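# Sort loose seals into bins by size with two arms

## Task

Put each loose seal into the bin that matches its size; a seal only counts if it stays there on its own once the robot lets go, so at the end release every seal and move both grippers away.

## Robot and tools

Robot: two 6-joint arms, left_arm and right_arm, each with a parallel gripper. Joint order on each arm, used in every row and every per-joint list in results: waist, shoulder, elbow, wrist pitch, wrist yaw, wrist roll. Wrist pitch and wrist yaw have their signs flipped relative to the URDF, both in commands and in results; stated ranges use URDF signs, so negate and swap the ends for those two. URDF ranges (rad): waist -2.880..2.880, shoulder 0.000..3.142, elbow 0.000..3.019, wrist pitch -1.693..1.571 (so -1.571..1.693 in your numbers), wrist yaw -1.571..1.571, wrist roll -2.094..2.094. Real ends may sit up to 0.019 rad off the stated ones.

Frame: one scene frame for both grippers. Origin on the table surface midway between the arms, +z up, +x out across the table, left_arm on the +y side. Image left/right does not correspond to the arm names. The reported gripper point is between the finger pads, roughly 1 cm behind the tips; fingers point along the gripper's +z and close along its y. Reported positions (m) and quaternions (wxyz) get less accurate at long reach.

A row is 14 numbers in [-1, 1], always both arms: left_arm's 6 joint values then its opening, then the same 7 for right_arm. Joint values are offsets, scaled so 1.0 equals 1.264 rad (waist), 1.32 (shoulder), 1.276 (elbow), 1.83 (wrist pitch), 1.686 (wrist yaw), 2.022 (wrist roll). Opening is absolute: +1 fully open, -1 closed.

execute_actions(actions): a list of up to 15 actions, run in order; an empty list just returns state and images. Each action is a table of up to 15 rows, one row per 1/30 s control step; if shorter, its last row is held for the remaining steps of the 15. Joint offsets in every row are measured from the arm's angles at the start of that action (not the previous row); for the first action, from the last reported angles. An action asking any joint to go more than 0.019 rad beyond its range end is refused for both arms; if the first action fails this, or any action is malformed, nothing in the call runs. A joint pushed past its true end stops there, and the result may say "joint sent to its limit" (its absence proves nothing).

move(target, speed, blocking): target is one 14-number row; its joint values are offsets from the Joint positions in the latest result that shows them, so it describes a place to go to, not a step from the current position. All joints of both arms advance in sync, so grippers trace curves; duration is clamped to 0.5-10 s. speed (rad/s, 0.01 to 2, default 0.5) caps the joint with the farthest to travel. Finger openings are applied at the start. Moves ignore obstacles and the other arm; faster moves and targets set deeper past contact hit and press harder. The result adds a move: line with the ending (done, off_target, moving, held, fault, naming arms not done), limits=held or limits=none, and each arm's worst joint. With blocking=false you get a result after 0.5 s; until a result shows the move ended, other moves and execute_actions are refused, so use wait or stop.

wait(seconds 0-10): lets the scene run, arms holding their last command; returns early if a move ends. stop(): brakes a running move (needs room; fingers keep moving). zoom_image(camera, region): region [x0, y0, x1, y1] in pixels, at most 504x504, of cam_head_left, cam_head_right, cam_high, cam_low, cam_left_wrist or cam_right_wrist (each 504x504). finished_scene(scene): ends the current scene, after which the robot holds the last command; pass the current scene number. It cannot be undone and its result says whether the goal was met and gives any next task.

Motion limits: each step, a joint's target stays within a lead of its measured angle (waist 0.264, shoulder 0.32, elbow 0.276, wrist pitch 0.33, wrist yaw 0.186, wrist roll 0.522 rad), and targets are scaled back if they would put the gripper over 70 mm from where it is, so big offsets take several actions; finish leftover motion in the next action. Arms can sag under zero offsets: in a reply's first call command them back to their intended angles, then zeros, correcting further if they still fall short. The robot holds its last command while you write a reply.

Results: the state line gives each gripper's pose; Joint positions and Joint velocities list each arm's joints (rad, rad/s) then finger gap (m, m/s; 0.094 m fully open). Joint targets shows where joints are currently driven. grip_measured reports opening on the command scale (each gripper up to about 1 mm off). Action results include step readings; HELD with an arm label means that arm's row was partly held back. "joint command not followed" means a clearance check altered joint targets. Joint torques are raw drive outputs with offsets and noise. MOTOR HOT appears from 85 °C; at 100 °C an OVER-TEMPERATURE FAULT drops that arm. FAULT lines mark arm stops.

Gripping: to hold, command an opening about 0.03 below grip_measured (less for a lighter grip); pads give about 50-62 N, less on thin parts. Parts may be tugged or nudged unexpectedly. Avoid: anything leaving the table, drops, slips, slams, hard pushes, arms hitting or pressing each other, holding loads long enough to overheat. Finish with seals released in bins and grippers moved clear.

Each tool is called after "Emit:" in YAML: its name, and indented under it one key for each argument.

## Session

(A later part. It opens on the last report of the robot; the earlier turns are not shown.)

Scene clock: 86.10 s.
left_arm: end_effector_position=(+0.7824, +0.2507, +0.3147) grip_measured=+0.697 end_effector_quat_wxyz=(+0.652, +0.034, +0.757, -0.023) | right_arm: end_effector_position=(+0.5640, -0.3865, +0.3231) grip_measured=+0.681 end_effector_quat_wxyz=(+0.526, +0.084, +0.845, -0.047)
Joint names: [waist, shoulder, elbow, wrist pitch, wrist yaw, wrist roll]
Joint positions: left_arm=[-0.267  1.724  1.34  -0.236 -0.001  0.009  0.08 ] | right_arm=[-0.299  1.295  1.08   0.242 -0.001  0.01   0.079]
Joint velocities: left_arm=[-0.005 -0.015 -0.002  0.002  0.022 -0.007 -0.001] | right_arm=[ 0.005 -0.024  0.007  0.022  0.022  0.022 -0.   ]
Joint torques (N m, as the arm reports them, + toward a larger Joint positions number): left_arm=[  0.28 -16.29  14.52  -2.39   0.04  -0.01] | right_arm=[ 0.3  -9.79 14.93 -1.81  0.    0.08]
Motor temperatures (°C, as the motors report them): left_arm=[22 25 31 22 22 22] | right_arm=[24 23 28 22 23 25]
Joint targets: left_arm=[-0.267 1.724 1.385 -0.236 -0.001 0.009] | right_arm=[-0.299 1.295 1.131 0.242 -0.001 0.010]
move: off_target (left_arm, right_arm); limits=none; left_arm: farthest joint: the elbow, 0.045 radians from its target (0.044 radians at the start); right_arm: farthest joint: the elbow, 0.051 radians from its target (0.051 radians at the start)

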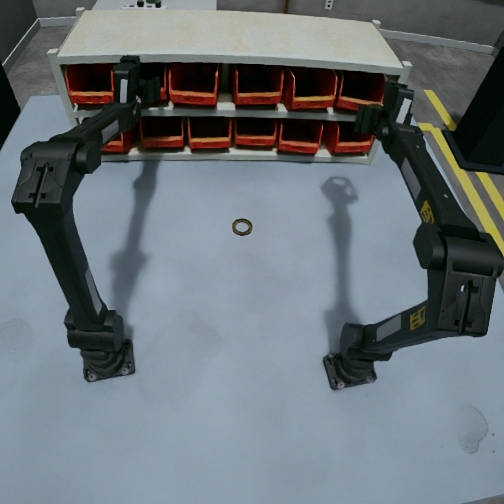

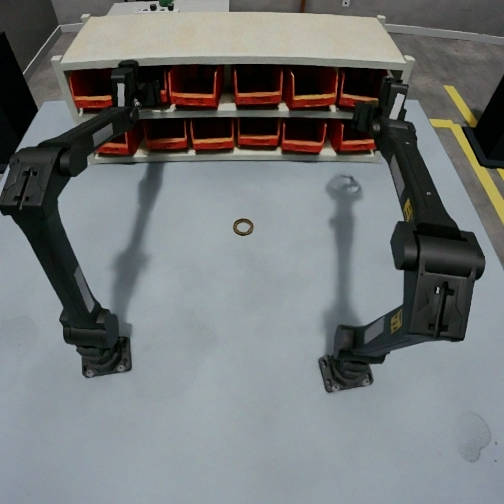

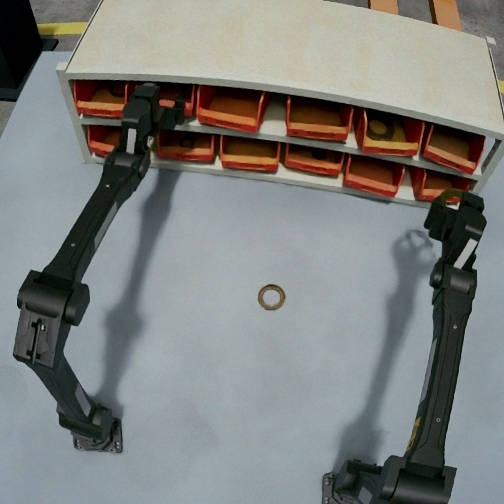

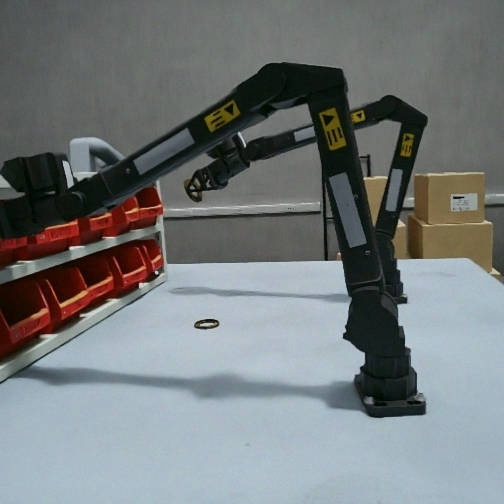

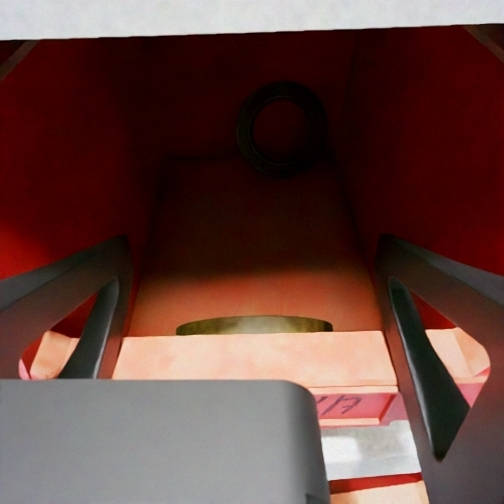

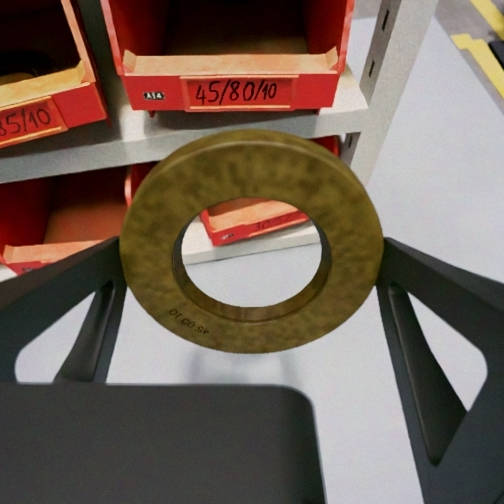

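Emit:
move:
  target: [0,-0.33,-0.33,-0.01,0,0,0.7,0.025,0.14,0.205,0,0,0,0.65]
  speed: 0.35

Scene clock: 89.77 s.
left_arm: end_effector_position=(+0.6217, +0.2635, +0.3314) grip_measured=+0.697 end_effector_quat_wxyz=(+0.651, +0.034, +0.758, -0.023) | right_arm: end_effector_position=(+0.6370, -0.3870, +0.3245) grip_measured=+0.681 end_effector_quat_wxyz=(+0.527, +0.076, +0.845, -0.042)
Joint names: [waist, shoulder, elbow, wrist pitch, wrist yaw, wrist roll]
Joint positions: left_arm=[-0.267  1.301  0.912 -0.236 -0.001  0.01   0.08 ] | right_arm=[-0.279  1.482  1.268  0.242 -0.001  0.01   0.079]
Joint velocities: left_arm=[-0.005  0.005 -0.007 -0.012  0.037  0.066  0.   ] | right_arm=[ 0.005 -0.015  0.007 -0.007  0.037  0.051 -0.001]
Joint torques (N m, as the arm reports them, + toward a larger Joint positions number): left_arm=[  0.28 -11.05  11.09  -3.43   0.03  -0.01] | right_arm=[  1.   -12.52  16.87  -1.81  -0.01   0.1 ]
Motor temperatures (°C, as the motors report them): left_arm=[22 25 31 22 22 22] | right_arm=[24 23 29 22 23 25]
Joint targets: left_arm=[-0.267 1.288 0.918 -0.254 -0.001 0.010] | right_arm=[-0.267 1.481 1.342 0.242 -0.001 0.010]
move: off_target (right_arm); limits=none; left_arm: farthest joint: the wrist pitch, 0.019 radians from its target (0.019 radians at the start); right_arm: farthest joint: the elbow, 0.073 radians from its target (0.261 radians at the start)

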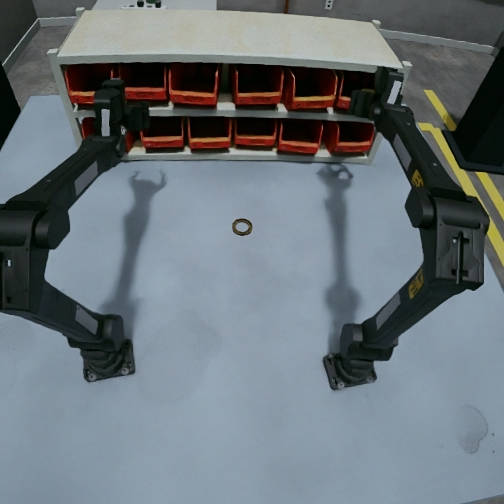

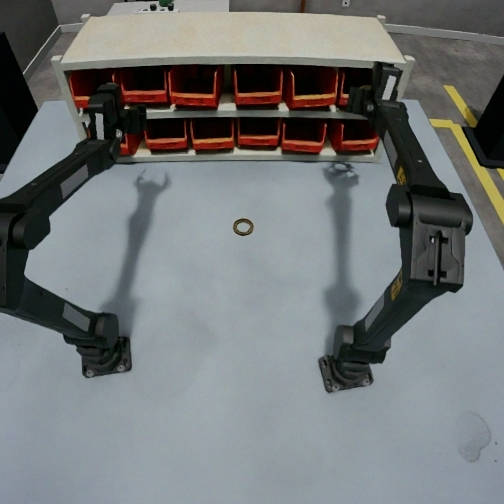

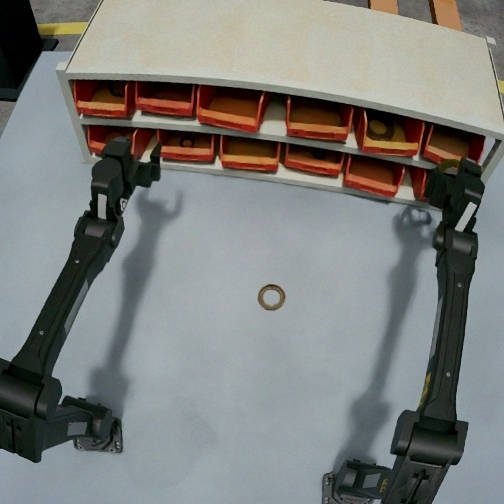

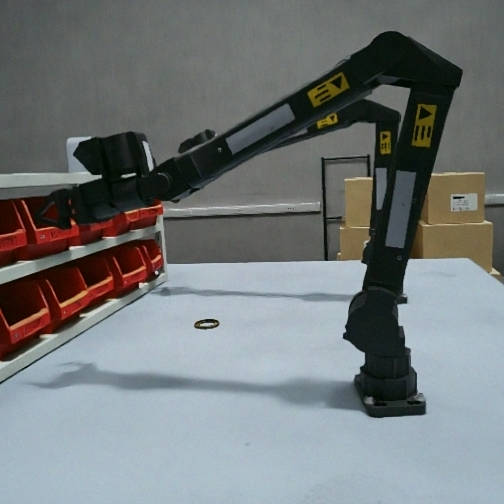

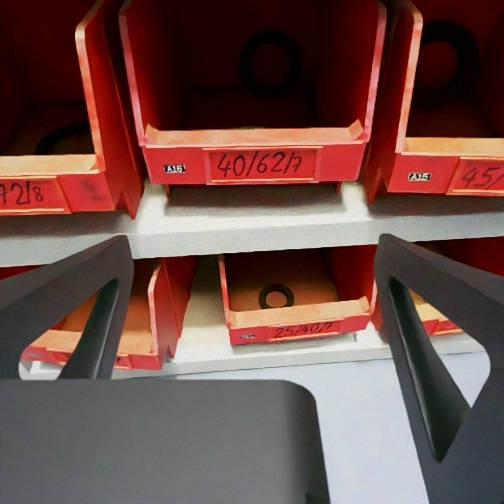

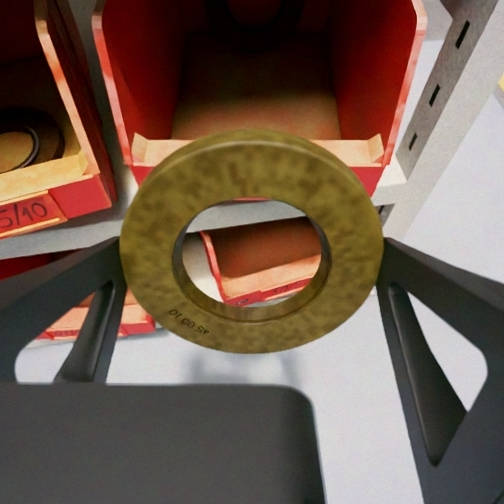

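Emit:
move:
  target: [-0.47,0.41,0.46,0.78,0,0,1,0,0.05,0.15,0.035,0,0,0.65]
  speed: 0.6

Scene clock: 94.90 s.
left_arm: end_effector_position=(+0.4675, -0.0296, +0.0976) grip_measured=+1.000 end_effector_quat_wxyz=(+0.013, +0.334, +0.942, -0.005) | right_arm: end_effector_position=(+0.6647, -0.3917, +0.3431) grip_measured=+0.681 end_effector_quat_wxyz=(+0.529, +0.076, +0.844, -0.042)
Joint names: [waist, shoulder, elbow, wrist pitch, wrist yaw, wrist roll]
Joint positions: left_arm=[-0.859  1.824  1.458  1.177 -0.001  0.01   0.094] | right_arm=[-0.279  1.544  1.386  0.293 -0.001  0.01   0.079]
Joint velocities: left_arm=[-0.024  0.024 -0.002  0.022  0.022  0.037  0.   ] | right_arm=[-0.005 -0.005 -0.017  0.002  0.022 -0.007 -0.001]
Joint torques (N m, as the arm reports them, + toward a larger Joint positions number): left_arm=[ -0.31 -14.93  12.79   0.21   0.04   0.  ] | right_arm=[  0.36 -13.16  16.95  -1.35  -0.01   0.1 ]
Motor temperatures (°C, as the motors report them): left_arm=[22 25 31 22 22 22] | right_arm=[24 24 30 22 23 25]
Joint targets: left_arm=[-0.861 1.842 1.500 1.192 -0.001 0.010] | right_arm=[-0.279 1.547 1.460 0.306 -0.001 0.010]
move: off_target (left_arm, right_arm); limits=none; left_arm: farthest joint: the elbow, 0.041 radians from its target (0.587 radians at the start); right_arm: farthest joint: the elbow, 0.074 radians from its target (0.191 radians at the start)

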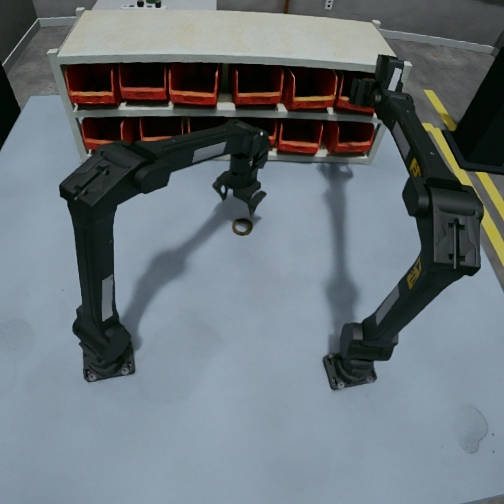

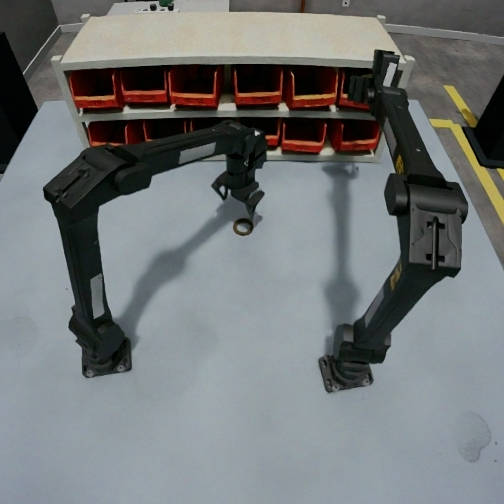

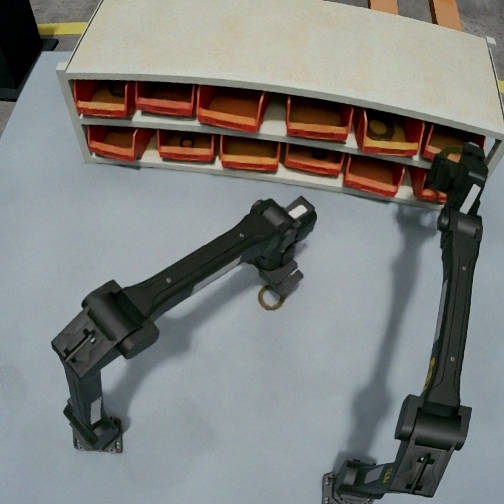

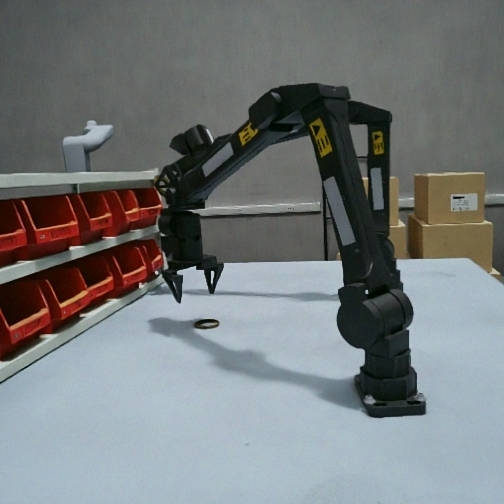

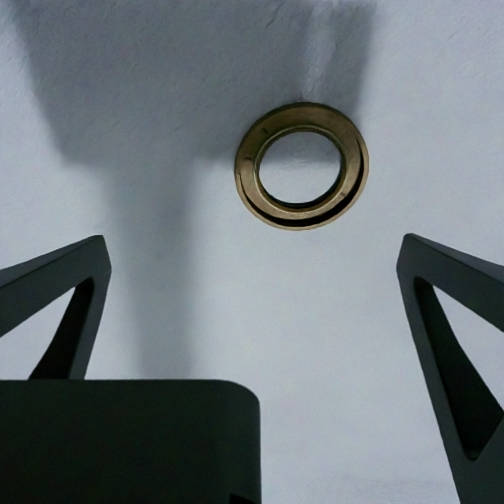

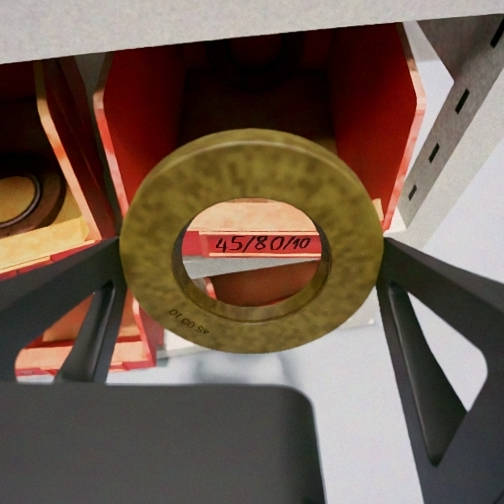

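Emit:
move:
  target: [-0.04,0.03,-0.085,-0.065,0,0,1,-0.015,0.08,0.14,0,0,0,0.65]
  speed: 0.15

Scene clock: 98.37 s.
left_arm: end_effector_position=(+0.4384, -0.0313, +0.0487) grip_measured=+1.000 end_effector_quat_wxyz=(-0.001, +0.352, +0.936, -0.000) | right_arm: end_effector_position=(+0.7028, -0.4037, +0.3357) grip_measured=+0.681 end_effector_quat_wxyz=(+0.529, +0.079, +0.844, -0.044)
Joint names: [waist, shoulder, elbow, wrist pitch, wrist yaw, wrist roll]
Joint positions: left_arm=[-0.896  1.843  1.345  1.074 -0.001  0.01   0.094] | right_arm=[-0.286  1.649  1.491  0.293 -0.001  0.01   0.079]
Joint velocities: left_arm=[-0.005  0.005 -0.002  0.002  0.037  0.051  0.   ] | right_arm=[-0.015  0.005 -0.007 -0.002 -0.007 -0.007 -0.   ]
Joint torques (N m, as the arm reports them, + toward a larger Joint positions number): left_arm=[ -0.38 -13.54   8.78  -1.24   0.04  -0.01] | right_arm=[ -0.7  -14.78  16.96  -1.89  -0.01   0.09]
Motor temperatures (°C, as the motors report them): left_arm=[22 25 31 22 22 22] | right_arm=[24 24 31 22 23 25]
Joint targets: left_arm=[-0.910 1.863 1.349 1.058 -0.001 0.010] | right_arm=[-0.298 1.650 1.564 0.293 -0.001 0.010]
move: off_target (left_arm, right_arm); limits=none; left_arm: farthest joint: the shoulder, 0.021 radians from its target (0.040 radians at the start); right_arm: farthest joint: the elbow, 0.073 radians from its target (0.179 radians at the start)

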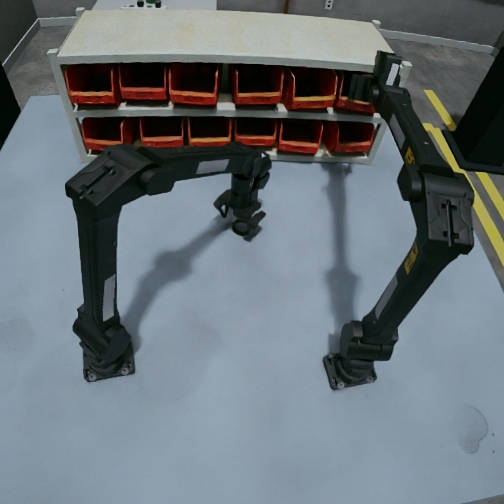

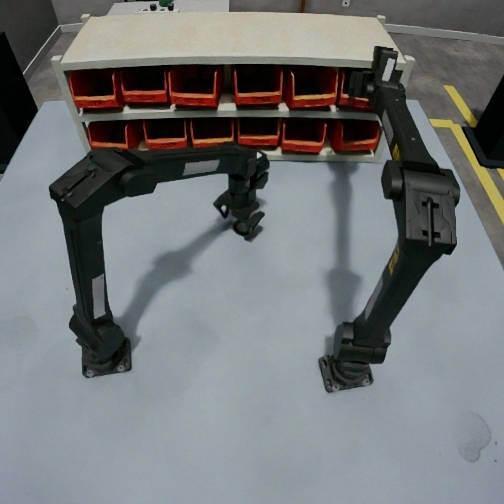

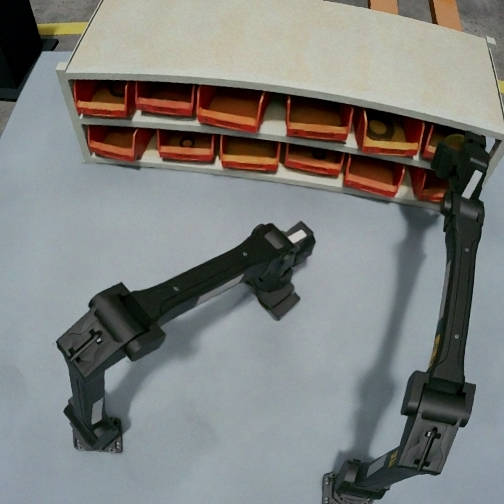

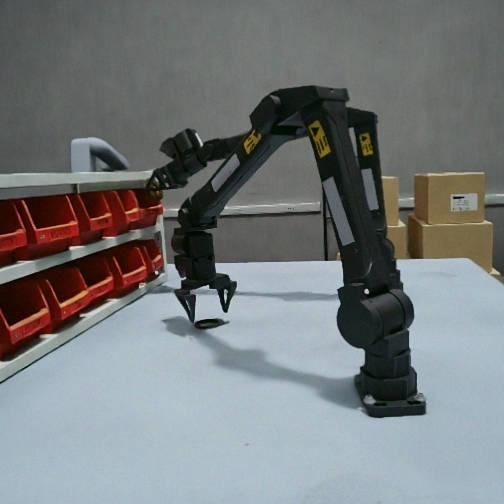

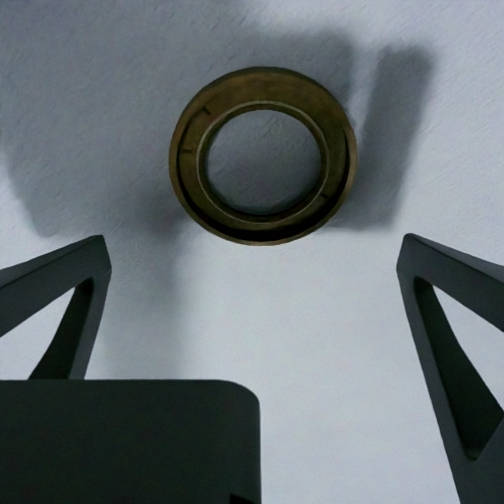

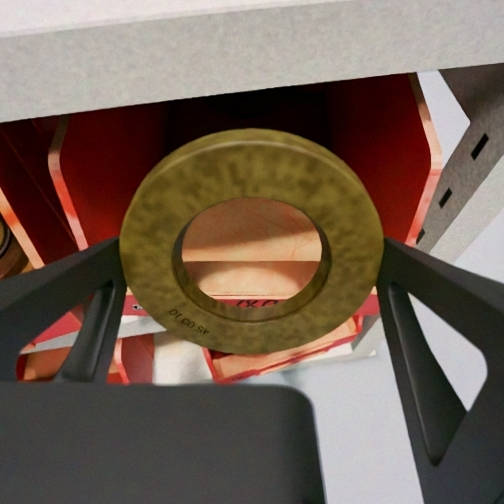

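Emit:
move:
  target: [-0.012,0.068,0.035,-0.042,0,0,1,0,0.06,0.135,0.02,0,0,0.65]
  speed: 0.12

Scene clock: 101.70 s.
left_arm: end_effector_position=(+0.4472, -0.0390, +0.0236) grip_measured=+1.000 end_effector_quat_wxyz=(+0.003, +0.352, +0.936, -0.001) | right_arm: end_effector_position=(+0.7318, -0.4088, +0.3321) grip_measured=+0.681 end_effector_quat_wxyz=(+0.527, +0.079, +0.845, -0.044)
Joint names: [waist, shoulder, elbow, wrist pitch, wrist yaw, wrist roll]
Joint positions: left_arm=[-0.897  1.898  1.353  1.02  -0.     0.01   0.094] | right_arm=[-0.286  1.728  1.588  0.317 -0.001  0.01   0.079]
Joint velocities: left_arm=[ 0.005 -0.015 -0.002 -0.002  0.007 -0.022  0.   ] | right_arm=[ 0.005 -0.005  0.007  0.002 -0.007  0.037 -0.   ]
Joint torques (N m, as the arm reports them, + toward a larger Joint positions number): left_arm=[ -0.63 -13.34  11.43  -1.59   0.02   0.  ] | right_arm=[  0.16 -15.28  17.04  -1.33   0.     0.09]
Motor temperatures (°C, as the motors report them): left_arm=[22 25 30 22 22 22] | right_arm=[24 24 31 22 23 25]
Joint targets: left_arm=[-0.911 1.933 1.389 0.997 -0.001 0.010] | right_arm=[-0.286 1.728 1.664 0.330 -0.001 0.010]
move: off_target (left_arm, right_arm); limits=none; left_arm: farthest joint: the elbow, 0.036 radians from its target (0.045 radians at the start); right_arm: farthest joint: the elbow, 0.075 radians from its target (0.172 radians at the start)

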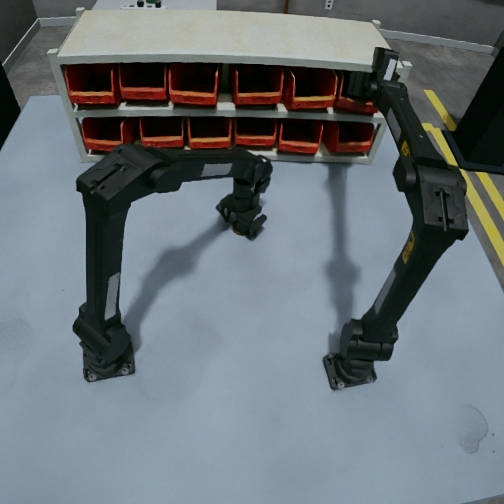

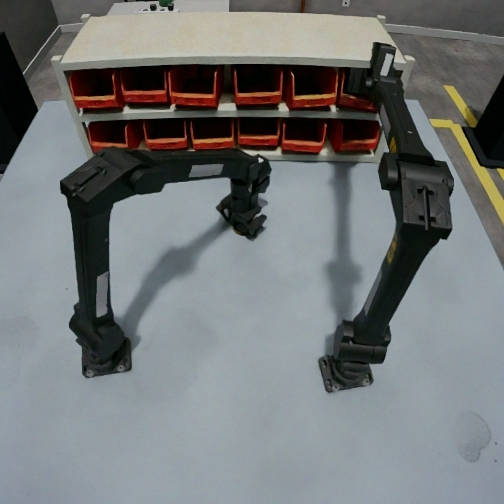

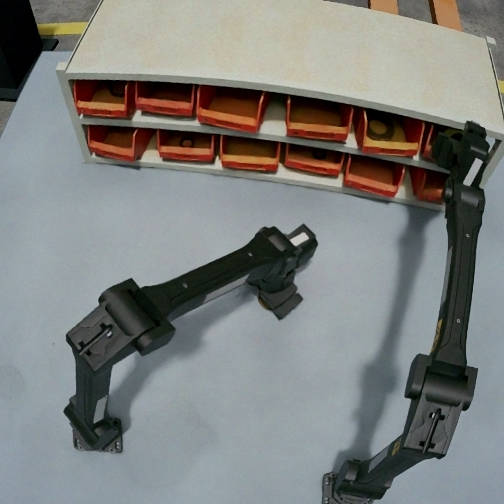

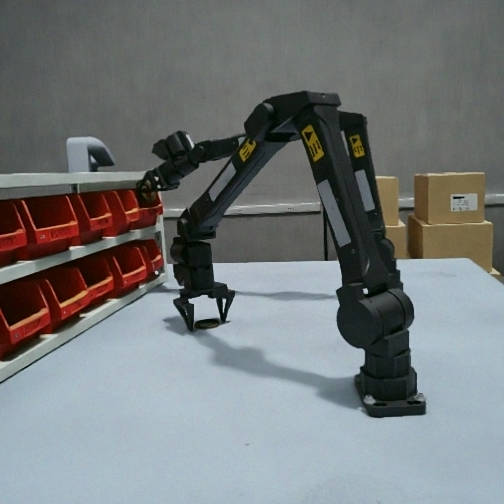

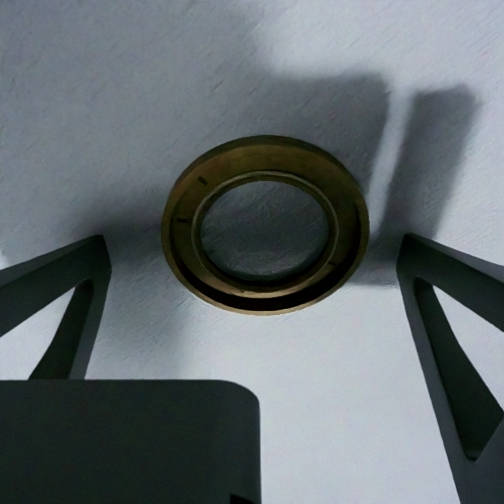

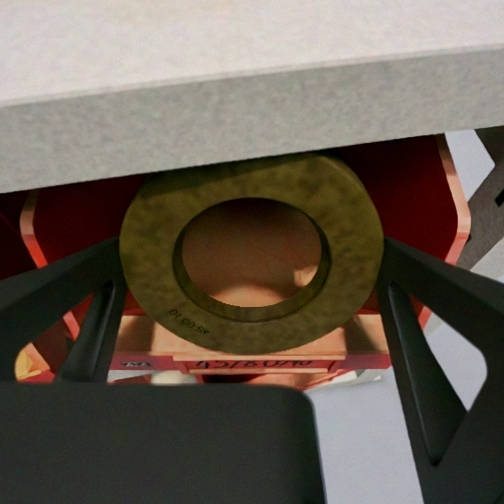

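Passing over the lip. Continue forward and down.

Emit:
move:
  target: [0,0.036,0.04,-0.015,0,0,1,0,0.065,0.115,-0.015,0,0,0.65]
  speed: 0.12

Emit:
move:
  target: [0,0.01,0.025,0,0,0,0.26,0,0,0.055,0,0,0,0.65]

Scene clock: 105.10 s.
left_arm: end_effector_position=(+0.4522, -0.0433, +0.0237) grip_measured=+1.000 end_effector_quat_wxyz=(+0.007, +0.352, +0.936, -0.003) | right_arm: end_effector_position=(+0.7596, -0.4137, +0.3107) grip_measured=+0.681 end_effector_quat_wxyz=(+0.521, +0.079, +0.849, -0.044)
Joint names: [waist, shoulder, elbow, wrist pitch, wrist yaw, wrist roll]
Joint positions: left_arm=[-0.897  1.908  1.369  1.018 -0.     0.01   0.094] | right_arm=[-0.286  1.814  1.658  0.316 -0.001  0.01   0.079]
Joint velocities: left_arm=[ 0.005 -0.005 -0.017 -0.002 -0.022 -0.066  0.   ] | right_arm=[0.005 0.005 0.002 0.022 0.007 0.007 0.   ]
Joint torques (N m, as the arm reports them, + toward a larger Joint positions number): left_arm=[  0.19 -13.31  11.46  -1.71   0.02  -0.01] | right_arm=[  0.19 -17.21  17.23  -2.9   -0.01   0.1 ]
Motor temperatures (°C, as the motors report them): left_arm=[22 25 30 22 22 22] | right_arm=[24 24 31 22 23 25]
Joint targets: left_arm=[-0.897 1.945 1.404 0.993 -0.000 0.010] | right_arm=[-0.286 1.814 1.735 0.289 -0.001 0.010]
move: off_target (left_arm, right_arm); limits=none; left_arm: farthest joint: the shoulder, 0.038 radians from its target (0.048 radians at the start); right_arm: farthest joint: the elbow, 0.076 radians from its target (0.147 radians at the start)

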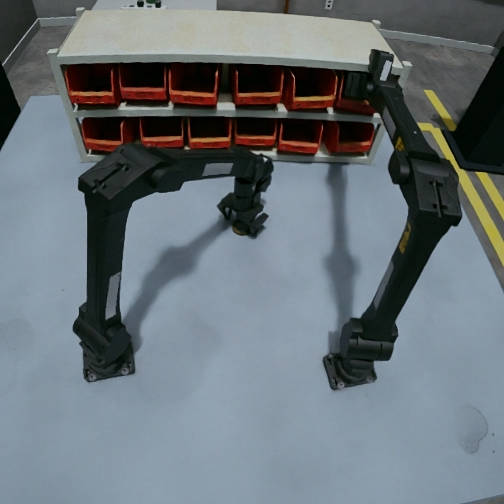

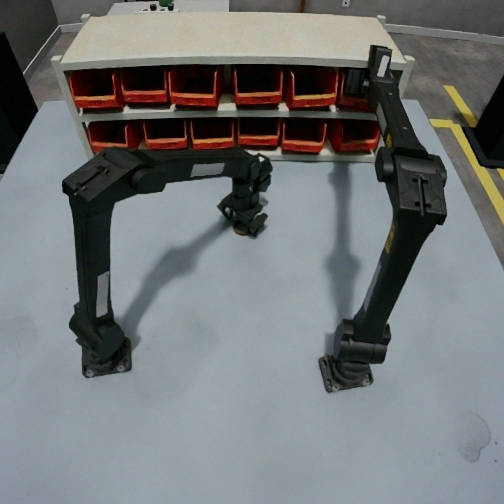

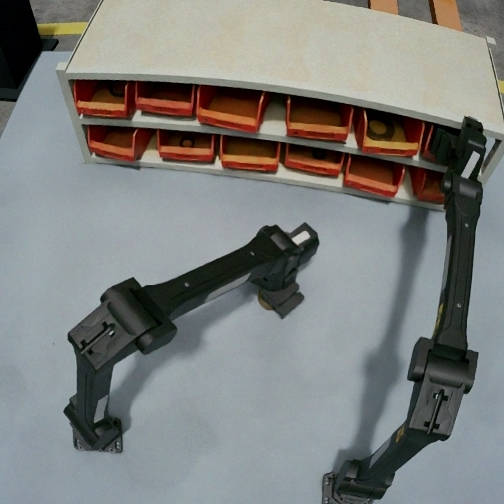

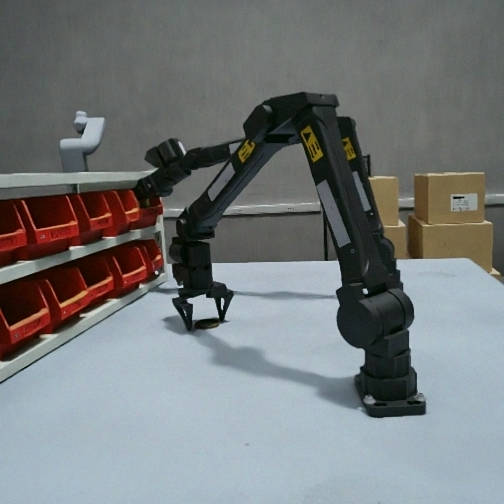

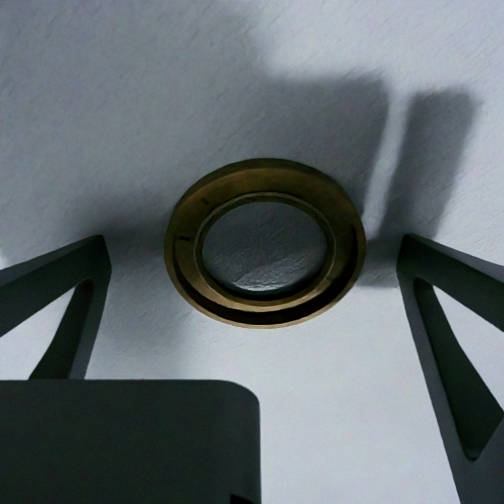

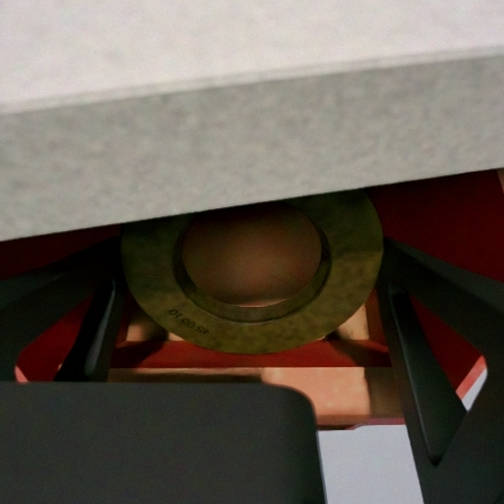

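Scene clock: 105.80 s.
left_arm: end_effector_position=(+0.4523, -0.0432, +0.0237) grip_measured=+0.297 end_effector_quat_wxyz=(+0.007, +0.352, +0.936, -0.002) | right_arm: end_effector_position=(+0.7596, -0.4137, +0.3107) grip_measured=+0.681 end_effector_quat_wxyz=(+0.521, +0.079, +0.849, -0.044)
Joint names: [waist, shoulder, elbow, wrist pitch, wrist yaw, wrist roll]
Joint positions: left_arm=[-0.897  1.908  1.369  1.018  0.     0.01   0.061] | right_arm=[-0.286  1.814  1.658  0.316 -0.001  0.01   0.079]
Joint velocities: left_arm=[-0.005 -0.015 -0.007  0.007 -0.007 -0.081 -0.   ] | right_arm=[-0.015  0.005 -0.012 -0.017  0.037 -0.037 -0.001]
Joint torques (N m, as the arm reports them, + toward a larger Joint positions number): left_arm=[  0.28 -15.39  11.12  -0.46  -0.01   0.  ] | right_arm=[  0.2  -16.94  16.61  -1.81  -0.01   0.1 ]
Motor temperatures (°C, as the motors report them): left_arm=[22 25 30 22 22 22] | right_arm=[24 24 31 22 23 25]
Joint targets: left_arm=[-0.897 1.921 1.401 1.018 -0.000 0.010] | right_arm=[-0.286 1.814 1.729 0.316 -0.001 0.010]
move: off_target (left_arm, right_arm); limits=none; left_arm: farthest joint: the elbow, 0.032 radians from its target (0.032 radians at the start); right_arm: farthest joint: the elbow, 0.070 radians from its target (0.070 radians at the start)

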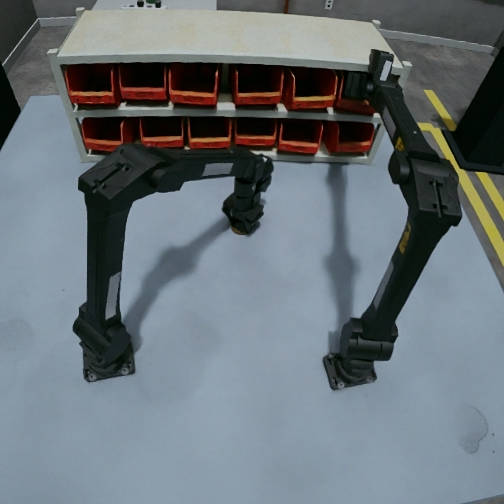

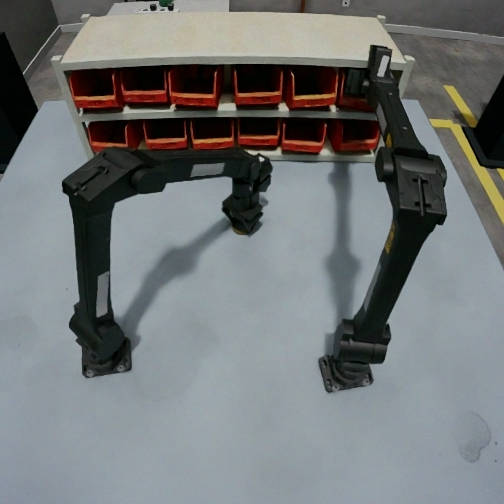

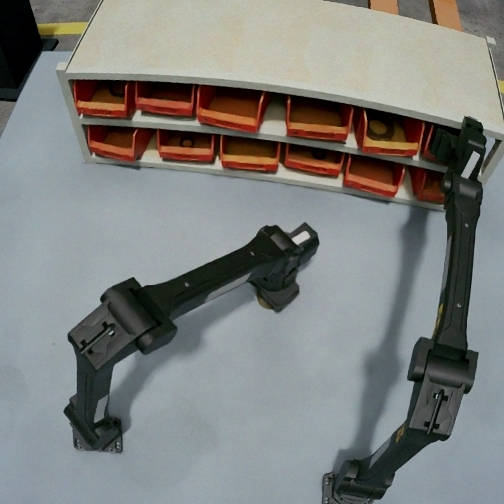

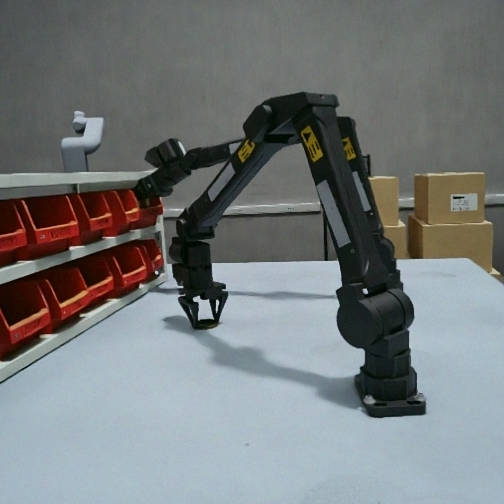

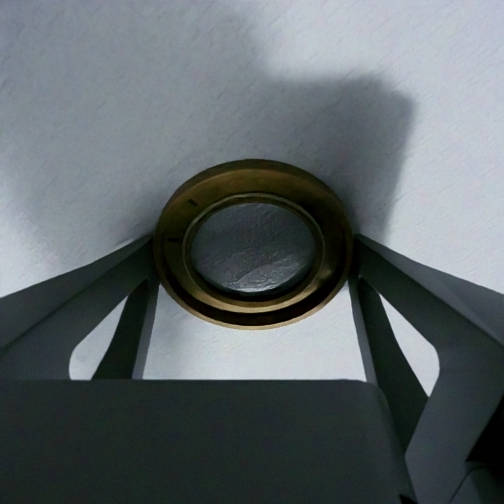

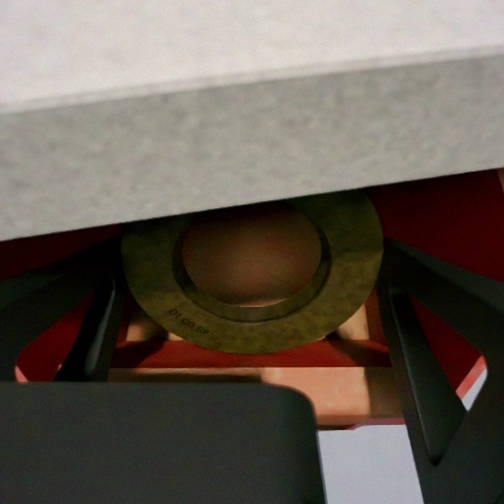

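Emit:
move:
  target: [0,-0.25,0.03,0.15,0,0,0.26,0,0,0.055,0,0,0,0.88]

Emit:
move:
  target: [0.508,-0.22,-0.355,-0.86,0,0,0.26,0,-0.3,-0.27,0,0,0,0.88]
  speed: 0.6

Scene clock: 109.53 s.
left_arm: end_effector_position=(+0.4107, -0.0075, +0.1870) grip_measured=+0.297 end_effector_quat_wxyz=(+0.042, +0.351, +0.935, -0.015) | right_arm: end_effector_position=(+0.7596, -0.4137, +0.3107) grip_measured=+0.877 end_effector_quat_wxyz=(+0.521, +0.079, +0.849, -0.044)
Joint names: [waist, shoulder, elbow, wrist pitch, wrist yaw, wrist roll]
Joint positions: left_arm=[-0.897  1.576  1.373  1.278  0.     0.01   0.061] | right_arm=[-0.286  1.814  1.658  0.316 -0.001  0.01   0.088]
Joint velocities: left_arm=[-0.005 -0.005 -0.007 -0.002  0.022 -0.022  0.   ] | right_arm=[-0.015  0.015  0.002 -0.002 -0.022 -0.022  0.   ]
Joint torques (N m, as the arm reports them, + toward a larger Joint positions number): left_arm=[  0.24 -12.8   12.73   0.02   0.03   0.01] | right_arm=[  0.24 -17.07  16.67  -1.84  -0.01   0.1 ]
Motor temperatures (°C, as the motors report them): left_arm=[22 25 30 22 22 22] | right_arm=[24 24 32 22 23 25]
Joint targets: left_arm=[-0.897 1.578 1.407 1.292 0.000 0.010] | right_arm=[-0.286 1.814 1.729 0.316 -0.001 0.010]
move: off_target (left_arm, right_arm); limits=none; left_arm: farthest joint: the elbow, 0.034 radians from its target (0.038 radians at the start); right_arm: farthest joint: the elbow, 0.070 radians from its target (0.070 radians at the start)

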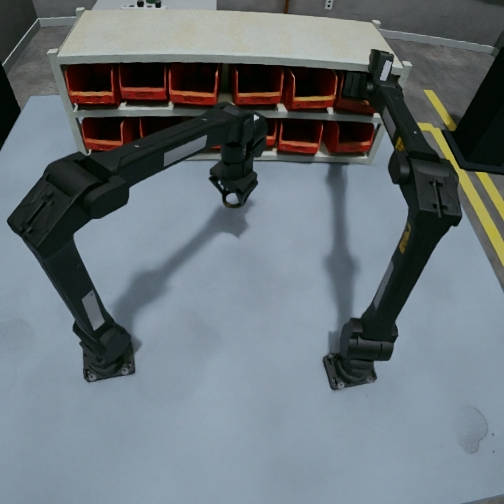

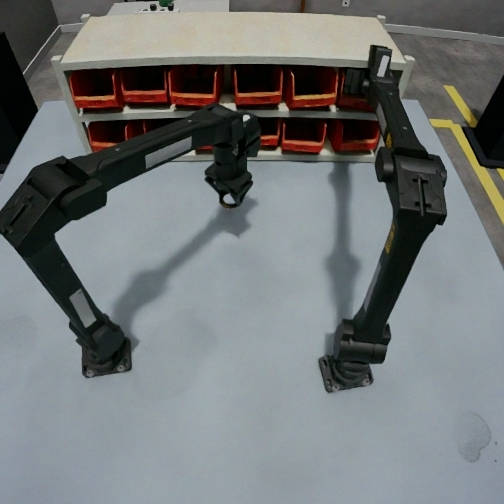

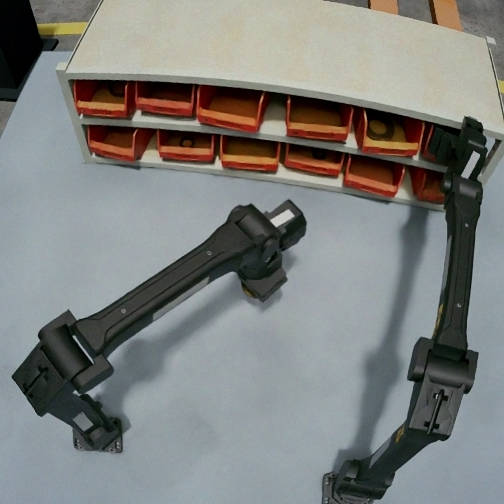

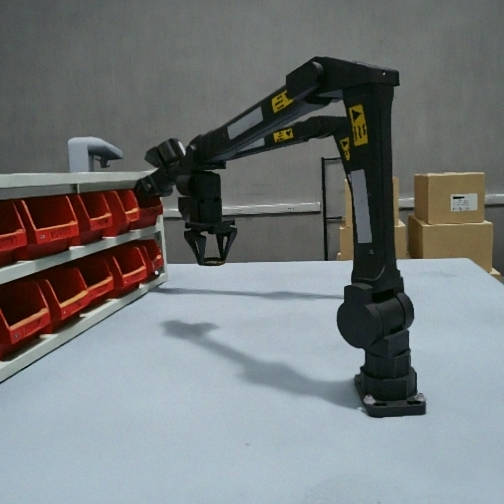

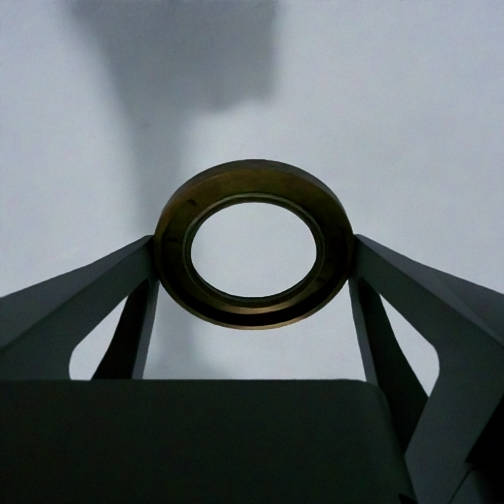

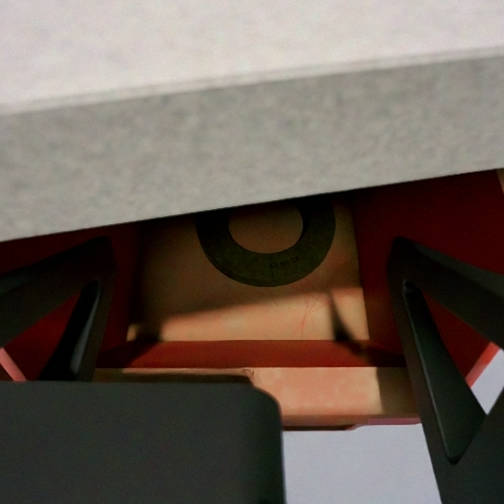

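Scene clock: 112.63 s.
left_arm: end_effector_position=(+0.6245, +0.2668, +0.3393) grip_measured=+0.297 end_effector_quat_wxyz=(+0.663, +0.031, +0.748, -0.021) | right_arm: end_effector_position=(+0.6256, -0.3900, +0.3694) grip_measured=+0.877 end_effector_quat_wxyz=(+0.538, +0.078, +0.838, -0.045)
Joint names: [waist, shoulder, elbow, wrist pitch, wrist yaw, wrist roll]
Joint positions: left_arm=[-0.261  1.305  0.916 -0.268  0.     0.01   0.061] | right_arm=[-0.286  1.431  1.317  0.316 -0.001  0.01   0.088]
Joint velocities: left_arm=[-0.005 -0.015  0.007 -0.012  0.007  0.037 -0.   ] | right_arm=[ 0.005  0.005 -0.002 -0.002  0.007  0.037  0.   ]
Joint torques (N m, as the arm reports them, + toward a larger Joint positions number): left_arm=[  1.37 -10.91  10.6   -3.59   0.03  -0.02] | right_arm=[  0.19 -12.74  10.49  -1.82   0.     0.1 ]
Motor temperatures (°C, as the motors report them): left_arm=[22 25 30 22 22 22] | right_arm=[24 24 31 22 23 25]
Joint targets: left_arm=[-0.254 1.285 0.920 -0.296 0.000 0.010] | right_arm=[-0.286 1.418 1.314 0.316 -0.001 0.010]
move: off_target (left_arm); limits=none; left_arm: farthest joint: the wrist pitch, 0.027 radians from its target (1.574 radians at the start); right_arm: farthest joint: the shoulder, 0.013 radians from its target (0.396 radians at the start)

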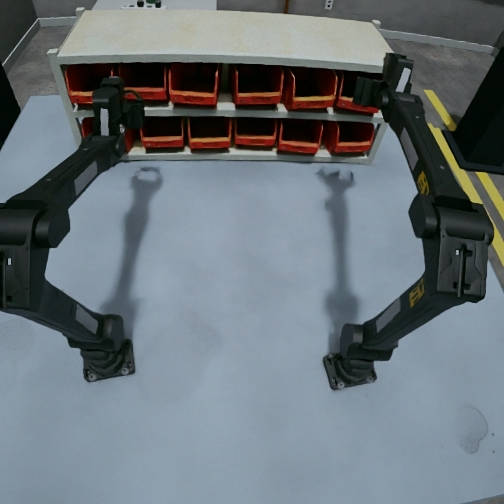

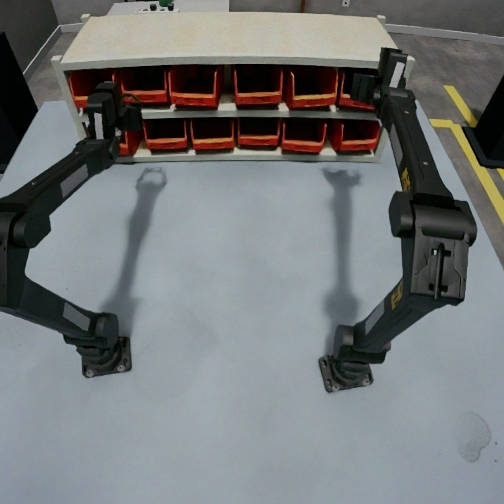

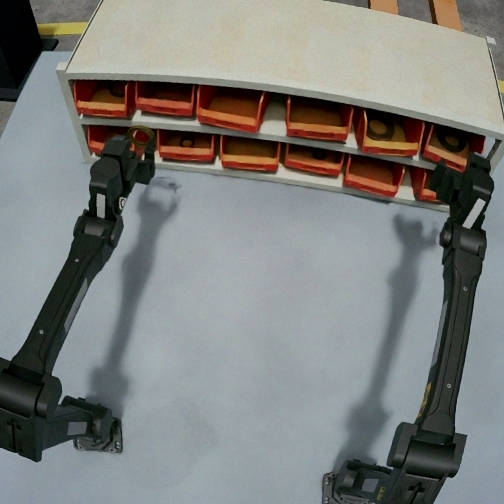

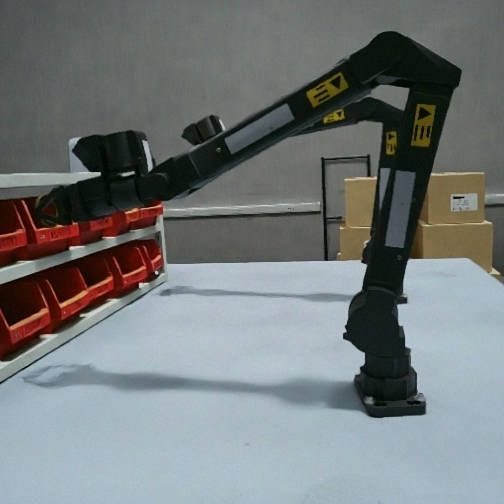

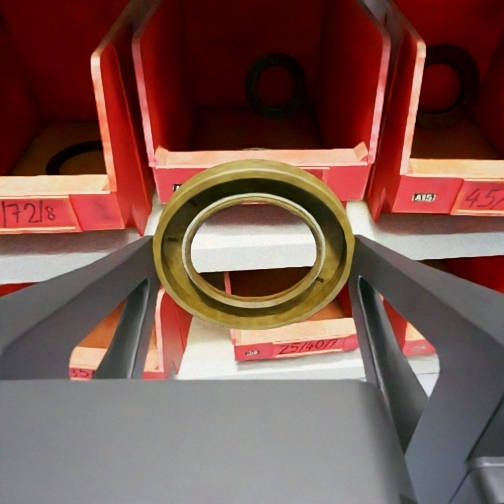

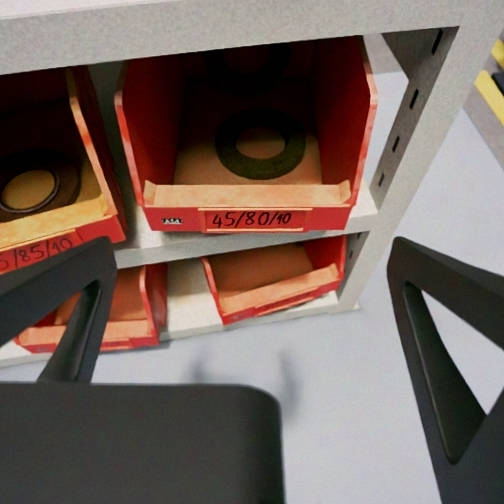

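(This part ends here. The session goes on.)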